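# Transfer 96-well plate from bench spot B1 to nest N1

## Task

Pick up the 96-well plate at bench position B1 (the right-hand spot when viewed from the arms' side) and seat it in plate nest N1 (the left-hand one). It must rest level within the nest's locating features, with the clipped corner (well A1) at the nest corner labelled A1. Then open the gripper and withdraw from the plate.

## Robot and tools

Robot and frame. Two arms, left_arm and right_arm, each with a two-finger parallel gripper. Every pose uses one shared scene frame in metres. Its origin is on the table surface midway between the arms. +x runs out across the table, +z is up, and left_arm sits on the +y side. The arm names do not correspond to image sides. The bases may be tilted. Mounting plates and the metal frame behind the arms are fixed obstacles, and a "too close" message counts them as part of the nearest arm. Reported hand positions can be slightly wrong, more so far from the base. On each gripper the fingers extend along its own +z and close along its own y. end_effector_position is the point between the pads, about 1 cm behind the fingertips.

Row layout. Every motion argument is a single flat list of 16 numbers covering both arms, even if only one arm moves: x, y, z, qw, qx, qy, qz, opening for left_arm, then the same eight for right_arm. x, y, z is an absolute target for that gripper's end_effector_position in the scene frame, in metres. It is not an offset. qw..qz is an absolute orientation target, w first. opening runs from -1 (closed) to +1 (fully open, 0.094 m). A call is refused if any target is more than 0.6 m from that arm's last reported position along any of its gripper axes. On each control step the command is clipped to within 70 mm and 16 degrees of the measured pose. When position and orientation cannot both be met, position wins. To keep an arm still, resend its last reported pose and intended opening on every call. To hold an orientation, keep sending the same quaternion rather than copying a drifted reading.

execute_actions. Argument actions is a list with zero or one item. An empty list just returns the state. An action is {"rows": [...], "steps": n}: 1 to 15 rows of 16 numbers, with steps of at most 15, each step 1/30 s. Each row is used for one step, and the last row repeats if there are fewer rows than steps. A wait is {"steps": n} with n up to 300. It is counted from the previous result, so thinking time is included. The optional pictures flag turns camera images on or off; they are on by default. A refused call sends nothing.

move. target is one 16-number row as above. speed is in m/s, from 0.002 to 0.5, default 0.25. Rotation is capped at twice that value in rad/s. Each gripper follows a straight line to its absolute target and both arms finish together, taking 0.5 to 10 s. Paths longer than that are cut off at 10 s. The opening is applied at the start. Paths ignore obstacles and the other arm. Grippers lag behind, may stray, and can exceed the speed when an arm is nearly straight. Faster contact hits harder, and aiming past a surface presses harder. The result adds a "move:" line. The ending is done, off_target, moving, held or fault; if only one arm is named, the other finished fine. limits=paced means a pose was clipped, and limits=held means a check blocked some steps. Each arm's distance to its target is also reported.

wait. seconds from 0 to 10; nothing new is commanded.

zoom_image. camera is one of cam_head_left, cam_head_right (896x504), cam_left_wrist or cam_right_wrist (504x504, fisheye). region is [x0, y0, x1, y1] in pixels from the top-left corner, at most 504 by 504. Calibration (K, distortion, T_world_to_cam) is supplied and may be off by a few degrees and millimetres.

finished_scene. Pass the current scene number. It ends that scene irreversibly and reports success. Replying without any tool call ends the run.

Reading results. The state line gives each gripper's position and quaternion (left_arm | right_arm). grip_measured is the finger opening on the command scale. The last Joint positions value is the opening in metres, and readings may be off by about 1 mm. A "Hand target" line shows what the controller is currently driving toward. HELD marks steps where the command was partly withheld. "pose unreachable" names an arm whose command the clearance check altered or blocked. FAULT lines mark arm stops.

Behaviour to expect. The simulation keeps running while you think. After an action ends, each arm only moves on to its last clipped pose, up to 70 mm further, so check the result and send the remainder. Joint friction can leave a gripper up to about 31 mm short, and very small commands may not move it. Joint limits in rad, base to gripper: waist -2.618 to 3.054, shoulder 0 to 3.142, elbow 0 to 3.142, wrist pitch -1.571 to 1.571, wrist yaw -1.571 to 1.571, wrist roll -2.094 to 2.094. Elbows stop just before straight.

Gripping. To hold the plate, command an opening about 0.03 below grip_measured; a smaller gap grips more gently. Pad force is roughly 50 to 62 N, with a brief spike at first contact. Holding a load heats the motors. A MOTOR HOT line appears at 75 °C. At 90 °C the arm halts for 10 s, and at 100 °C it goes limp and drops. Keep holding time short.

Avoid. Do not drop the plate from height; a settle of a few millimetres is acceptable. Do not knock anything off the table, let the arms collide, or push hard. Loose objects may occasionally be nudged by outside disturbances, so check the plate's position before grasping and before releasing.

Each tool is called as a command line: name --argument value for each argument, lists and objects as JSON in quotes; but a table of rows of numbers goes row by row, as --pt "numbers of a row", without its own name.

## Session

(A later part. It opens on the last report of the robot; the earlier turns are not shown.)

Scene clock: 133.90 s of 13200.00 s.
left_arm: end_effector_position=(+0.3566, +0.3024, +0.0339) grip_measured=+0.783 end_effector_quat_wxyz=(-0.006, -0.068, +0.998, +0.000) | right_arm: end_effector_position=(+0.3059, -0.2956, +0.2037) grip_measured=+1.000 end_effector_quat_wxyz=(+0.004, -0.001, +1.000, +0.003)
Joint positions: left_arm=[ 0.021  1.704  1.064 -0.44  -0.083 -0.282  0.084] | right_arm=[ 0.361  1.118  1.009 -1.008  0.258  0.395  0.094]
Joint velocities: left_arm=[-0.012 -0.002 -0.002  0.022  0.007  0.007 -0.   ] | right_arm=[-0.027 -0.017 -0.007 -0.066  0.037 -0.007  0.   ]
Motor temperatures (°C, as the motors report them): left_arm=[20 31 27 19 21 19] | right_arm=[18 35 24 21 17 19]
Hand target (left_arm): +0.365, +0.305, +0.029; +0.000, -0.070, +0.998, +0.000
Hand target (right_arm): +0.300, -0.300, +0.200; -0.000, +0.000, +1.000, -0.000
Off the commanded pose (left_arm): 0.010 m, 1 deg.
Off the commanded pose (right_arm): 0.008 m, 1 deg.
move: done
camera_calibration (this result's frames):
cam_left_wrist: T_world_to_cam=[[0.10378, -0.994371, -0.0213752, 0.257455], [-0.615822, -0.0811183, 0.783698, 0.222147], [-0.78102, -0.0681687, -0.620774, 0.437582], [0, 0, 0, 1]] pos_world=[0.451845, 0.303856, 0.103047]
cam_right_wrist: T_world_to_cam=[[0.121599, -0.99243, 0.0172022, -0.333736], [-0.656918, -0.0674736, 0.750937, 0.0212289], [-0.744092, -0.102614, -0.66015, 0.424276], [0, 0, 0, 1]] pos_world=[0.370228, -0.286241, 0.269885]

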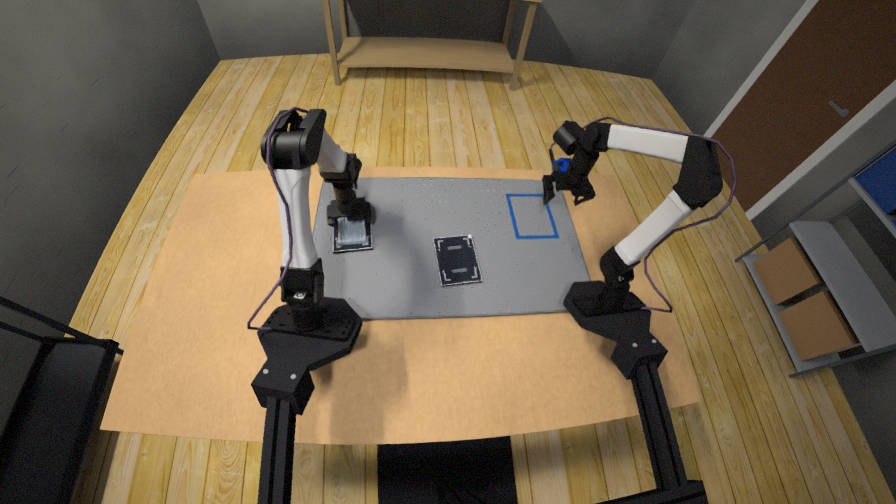

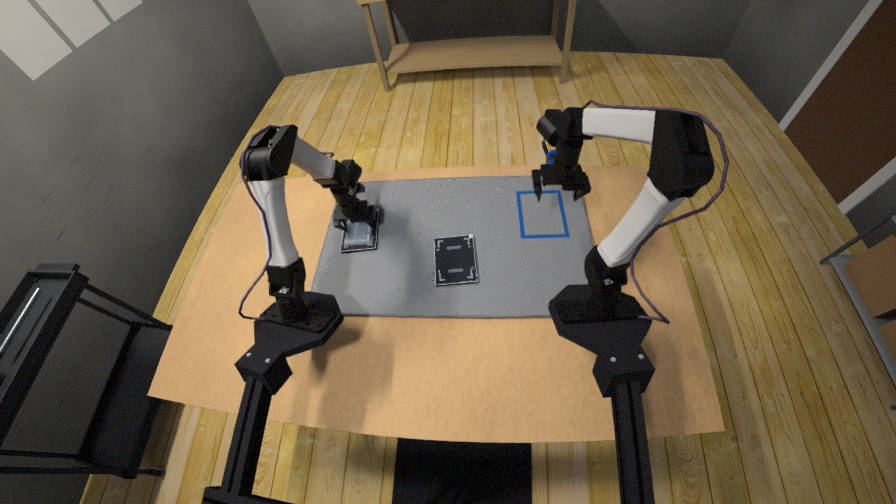

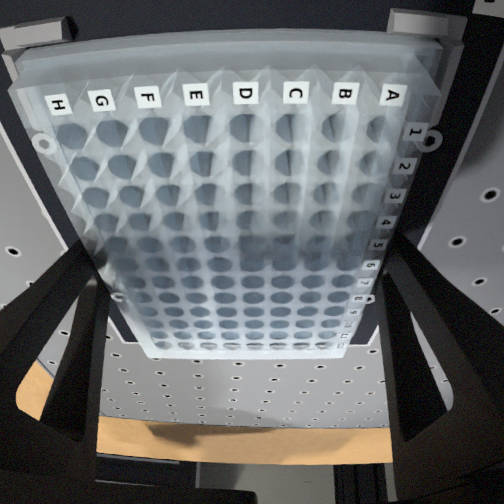

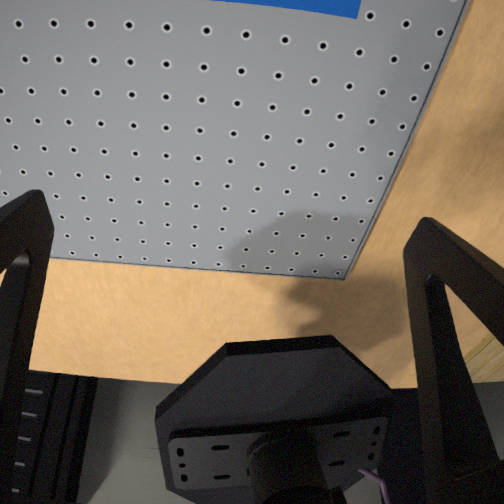

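move --target '[0.36,0.304,0.032,0,-0.075,0.9972,0,1,0.3,-0.3,0.2,0,0,1,0,1]' --speed 0.005

move --target '[0.36,0.304,0.10,0,-0.075,0.9972,0,1,0.3,-0.3,0.2,0,0,1,0,1]' --speed 0.04

move --target '[0.44,0.30,0.17,0,-0.075,0.9972,0,1,0.3,-0.3,0.2,0,0,1,0,1]' --speed 0.1

zoom_image --camera "cam_head_left" --region '[310,190,400,265]'

Scene clock: 140.43 s of 13200.00 s.
left_arm: end_effector_position=(+0.3562, +0.3025, +0.0339) grip_measured=+1.000 end_effector_quat_wxyz=(-0.007, -0.068, +0.998, +0.000) | right_arm: end_effector_position=(+0.3059, -0.2956, +0.2037) grip_measured=+1.000 end_effector_quat_wxyz=(+0.004, -0.001, +1.000, +0.003)
Joint positions: left_arm=[ 0.021  1.704  1.064 -0.441 -0.083 -0.282  0.094] | right_arm=[ 0.361  1.118  1.009 -1.008  0.258  0.395  0.094]
Joint velocities: left_arm=[ 0.017 -0.022 -0.012 -0.095 -0.037 -0.007  0.   ] | right_arm=[-0.012 -0.012 -0.012 -0.037  0.037 -0.022  0.   ]
Motor temperatures (°C, as the motors report them): left_arm=[20 31 27 19 21 19] | right_arm=[18 35 24 21 17 19]
Hand target (left_arm): +0.360, +0.304, +0.032; -0.000, -0.075, +0.997, -0.000
Hand target (right_arm): +0.300, -0.300, +0.200; -0.000, +0.000, +1.000, -0.000
Off the commanded pose (left_arm): 0.005 m, 1 deg.
Off the commanded pose (right_arm): 0.008 m, 1 deg.
After step 90, 1.53 s passed at rest.
move: done
camera_calibration (this result's frames):
cam_left_wrist: T_world_to_cam=[[0.103618, -0.994379, -0.0217483, 0.257621], [-0.614653, -0.0812092, 0.784606, 0.221499], [-0.781962, -0.0679314, -0.619613, 0.437524], [0, 0, 0, 1]] pos_world=[0.451578, 0.303882, 0.102909]
cam_right_wrist: T_world_to_cam=[[0.121599, -0.99243, 0.0172022, -0.333736], [-0.656918, -0.0674736, 0.750937, 0.0212289], [-0.744092, -0.102614, -0.66015, 0.424276], [0, 0, 0, 1]] pos_world=[0.370228, -0.286241, 0.269885]

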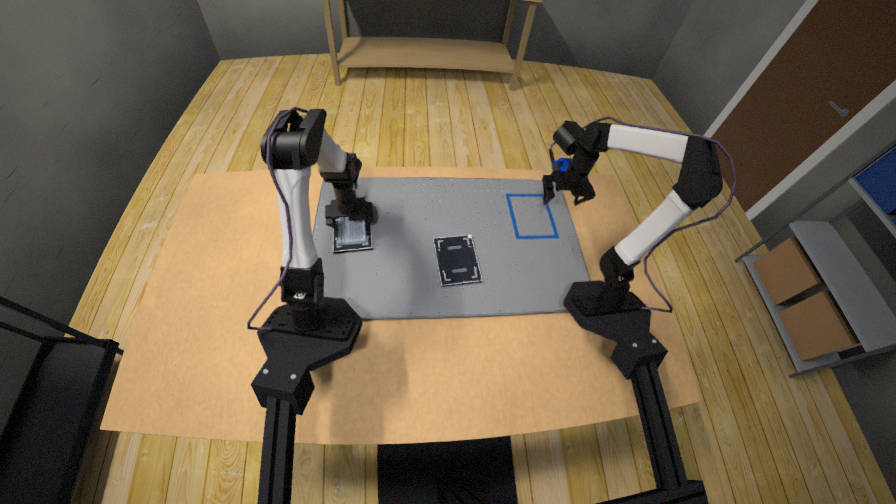

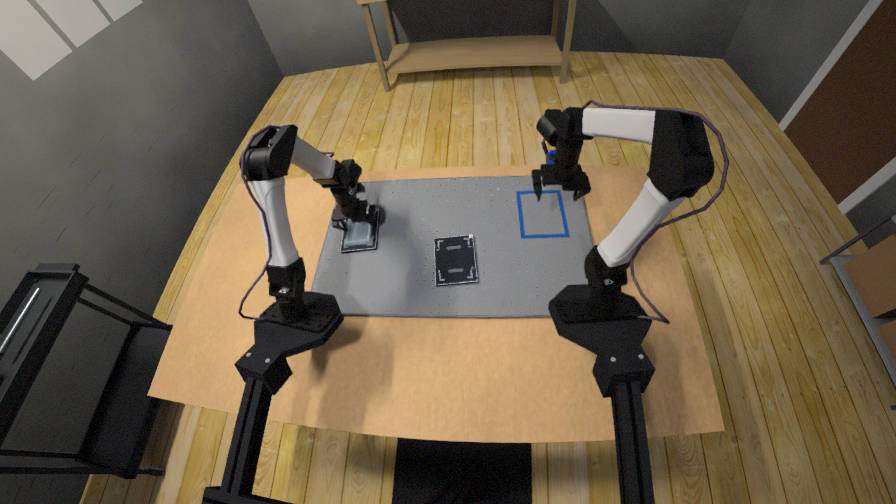

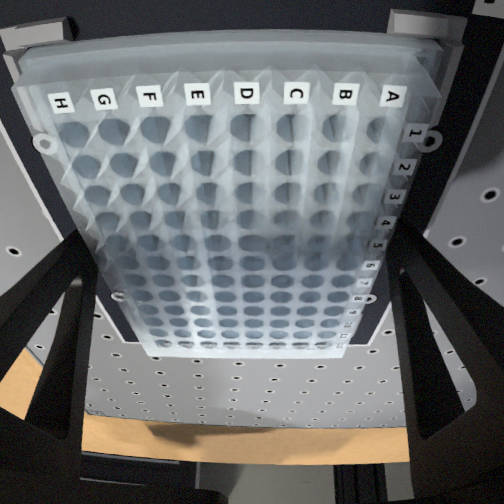

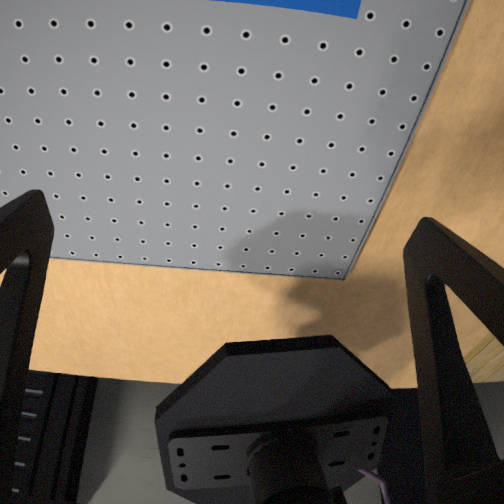

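Scene clock: 142.43 s of 13200.00 s.
left_arm: end_effector_position=(+0.3552, +0.3076, +0.0913) grip_measured=+1.000 end_effector_quat_wxyz=(-0.008, -0.075, +0.997, +0.001) | right_arm: end_effector_position=(+0.3059, -0.2956, +0.2037) grip_measured=+1.000 end_effector_quat_wxyz=(+0.004, -0.001, +1.000, +0.003)
Joint positions: left_arm=[ 0.021  1.538  1.096 -0.641 -0.083 -0.296  0.094] | right_arm=[ 0.361  1.118  1.009 -1.008  0.258  0.395  0.094]
Joint velocities: left_arm=[ 0.007 -0.017  0.007 -0.095 -0.022 -0.051  0.   ] | right_arm=[ 0.022  0.002 -0.012 -0.051 -0.11  -0.022  0.   ]
Motor temperatures (°C, as the motors report them): left_arm=[20 31 27 19 21 19] | right_arm=[18 35 24 21 17 19]
Hand target (left_arm): +0.360, +0.304, +0.100; +0.000, -0.075, +0.997, -0.000
Hand target (right_arm): +0.300, -0.300, +0.200; -0.000, +0.000, +1.000, -0.000
Off the commanded pose (left_arm): 0.011 m, 1 deg.
Off the commanded pose (right_arm): 0.008 m, 1 deg.
move: off_target (left_arm)
camera_calibration (this result's frames):
cam_left_wrist: T_world_to_cam=[[0.117058, -0.992872, -0.0224265, 0.25888], [-0.612013, -0.089903, 0.785721, 0.17796], [-0.782137, -0.0782499, -0.618174, 0.475728], [0, 0, 0, 1]] pos_world=[0.450694, 0.31026, 0.160062]
cam_right_wrist: T_world_to_cam=[[0.121599, -0.99243, 0.0172022, -0.333736], [-0.656918, -0.0674736, 0.750937, 0.0212289], [-0.744092, -0.102614, -0.66015, 0.424276], [0, 0, 0, 1]] pos_world=[0.370228, -0.286241, 0.269885]

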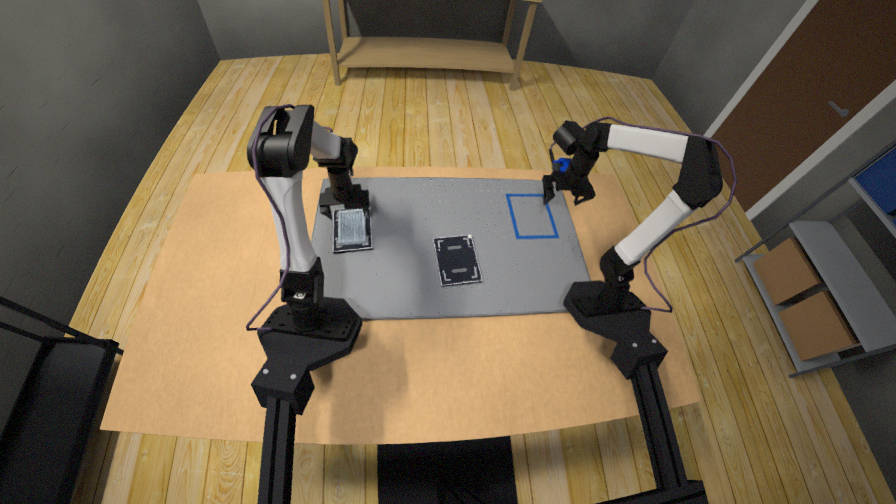

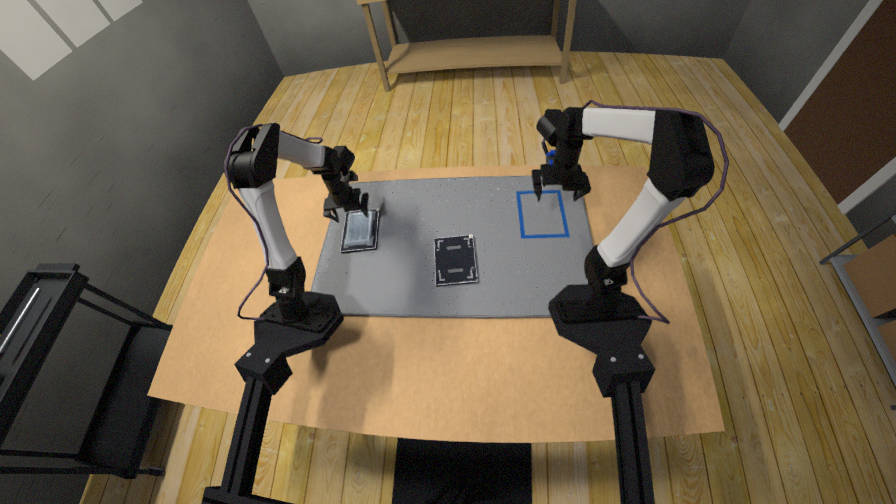

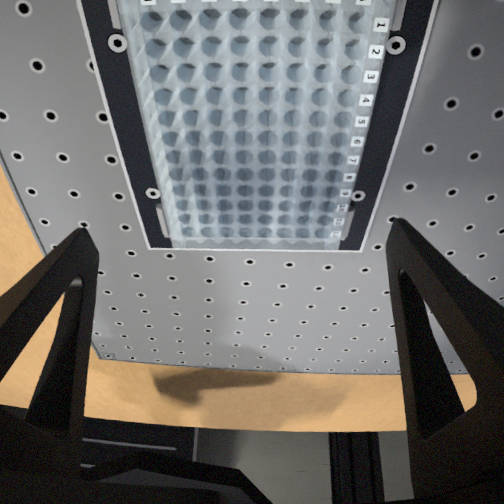

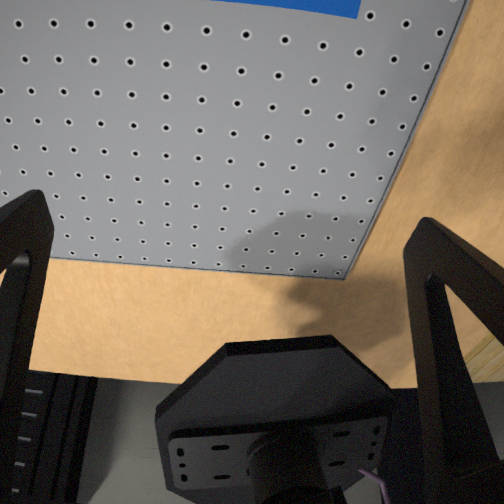

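Scene clock: 144.20 s of 13200.00 s.
left_arm: end_effector_position=(+0.4398, +0.3021, +0.1699) grip_measured=+1.000 end_effector_quat_wxyz=(+0.006, -0.076, +0.997, -0.003) | right_arm: end_effector_position=(+0.3059, -0.2956, +0.2037) grip_measured=+1.000 end_effector_quat_wxyz=(+0.004, -0.001, +1.000, +0.003)
Joint positions: left_arm=[ 0.021  1.657  1.644 -1.042 -0.083 -0.296  0.094] | right_arm=[ 0.361  1.118  1.009 -1.008  0.258  0.395  0.094]
Joint velocities: left_arm=[-0.012  0.002  0.012 -0.007  0.022 -0.066  0.   ] | right_arm=[-0.007 -0.002  0.042 -0.081 -0.007 -0.066  0.   ]
Motor temperatures (°C, as the motors report them): left_arm=[20 31 27 19 21 19] | right_arm=[18 35 24 21 17 19]
Hand target (left_arm): +0.440, +0.300, +0.170; +0.000, -0.075, +0.997, -0.000
Hand target (right_arm): +0.300, -0.300, +0.200; -0.000, +0.000, +1.000, -0.000
Off the commanded pose (left_arm): 0.002 m, 1 deg.
Off the commanded pose (right_arm): 0.008 m, 1 deg.
move: done
camera_calibration (this result's frames):
cam_left_wrist: T_world_to_cam=[[0.119939, -0.992665, -0.015217, 0.242763], [-0.633147, -0.0882884, 0.76898, 0.179151], [-0.764683, -0.0825965, -0.639092, 0.587248], [0, 0, 0, 1]] pos_world=[0.533371, 0.305303, 0.241235]
cam_right_wrist: T_world_to_cam=[[0.121599, -0.99243, 0.0172022, -0.333736], [-0.656918, -0.0674736, 0.750937, 0.0212289], [-0.744092, -0.102614, -0.66015, 0.424276], [0, 0, 0, 1]] pos_world=[0.370228, -0.286241, 0.269885]

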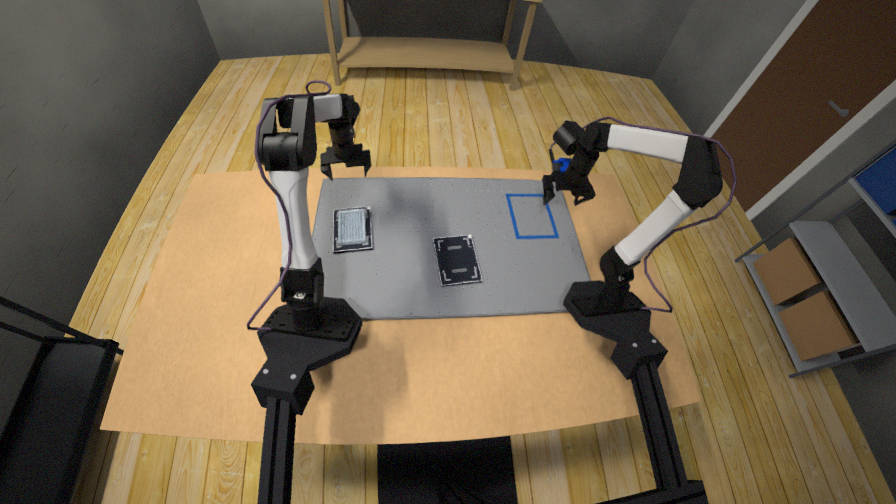

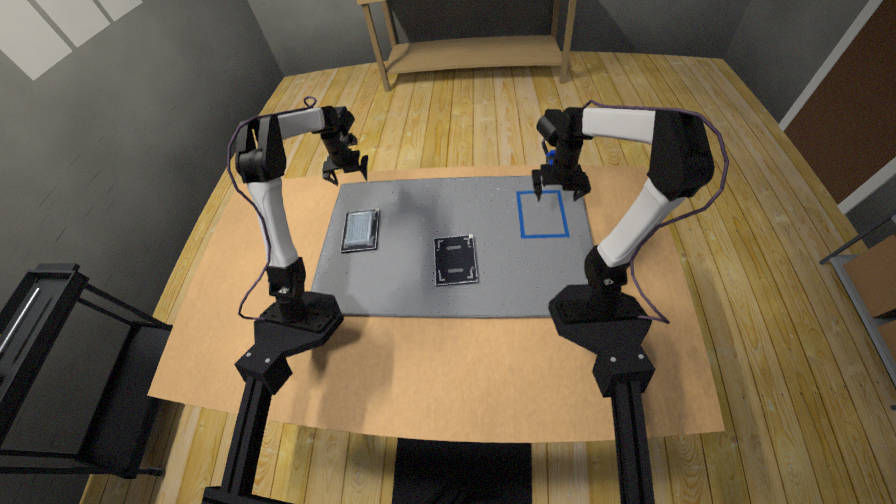

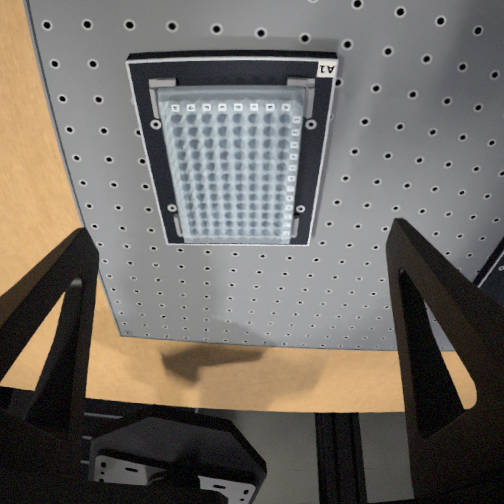

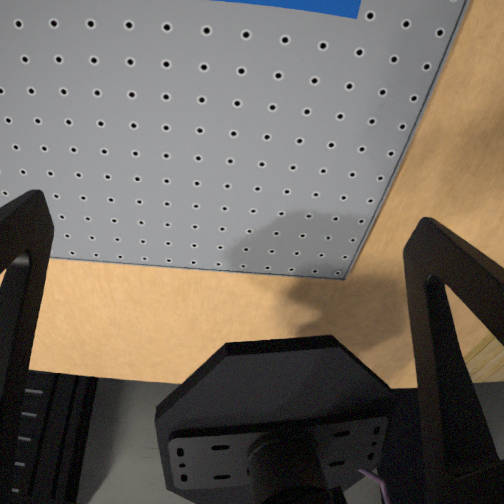

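Region (310, 190, 400, 265) of cam_head_left's 896x504 image, scaled by 5.600, with more detail than that image has.

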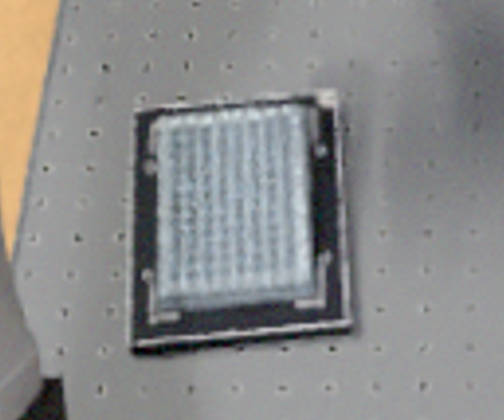

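Looks seated.

finished_scene --scene 2

The scene is finished: the task was done.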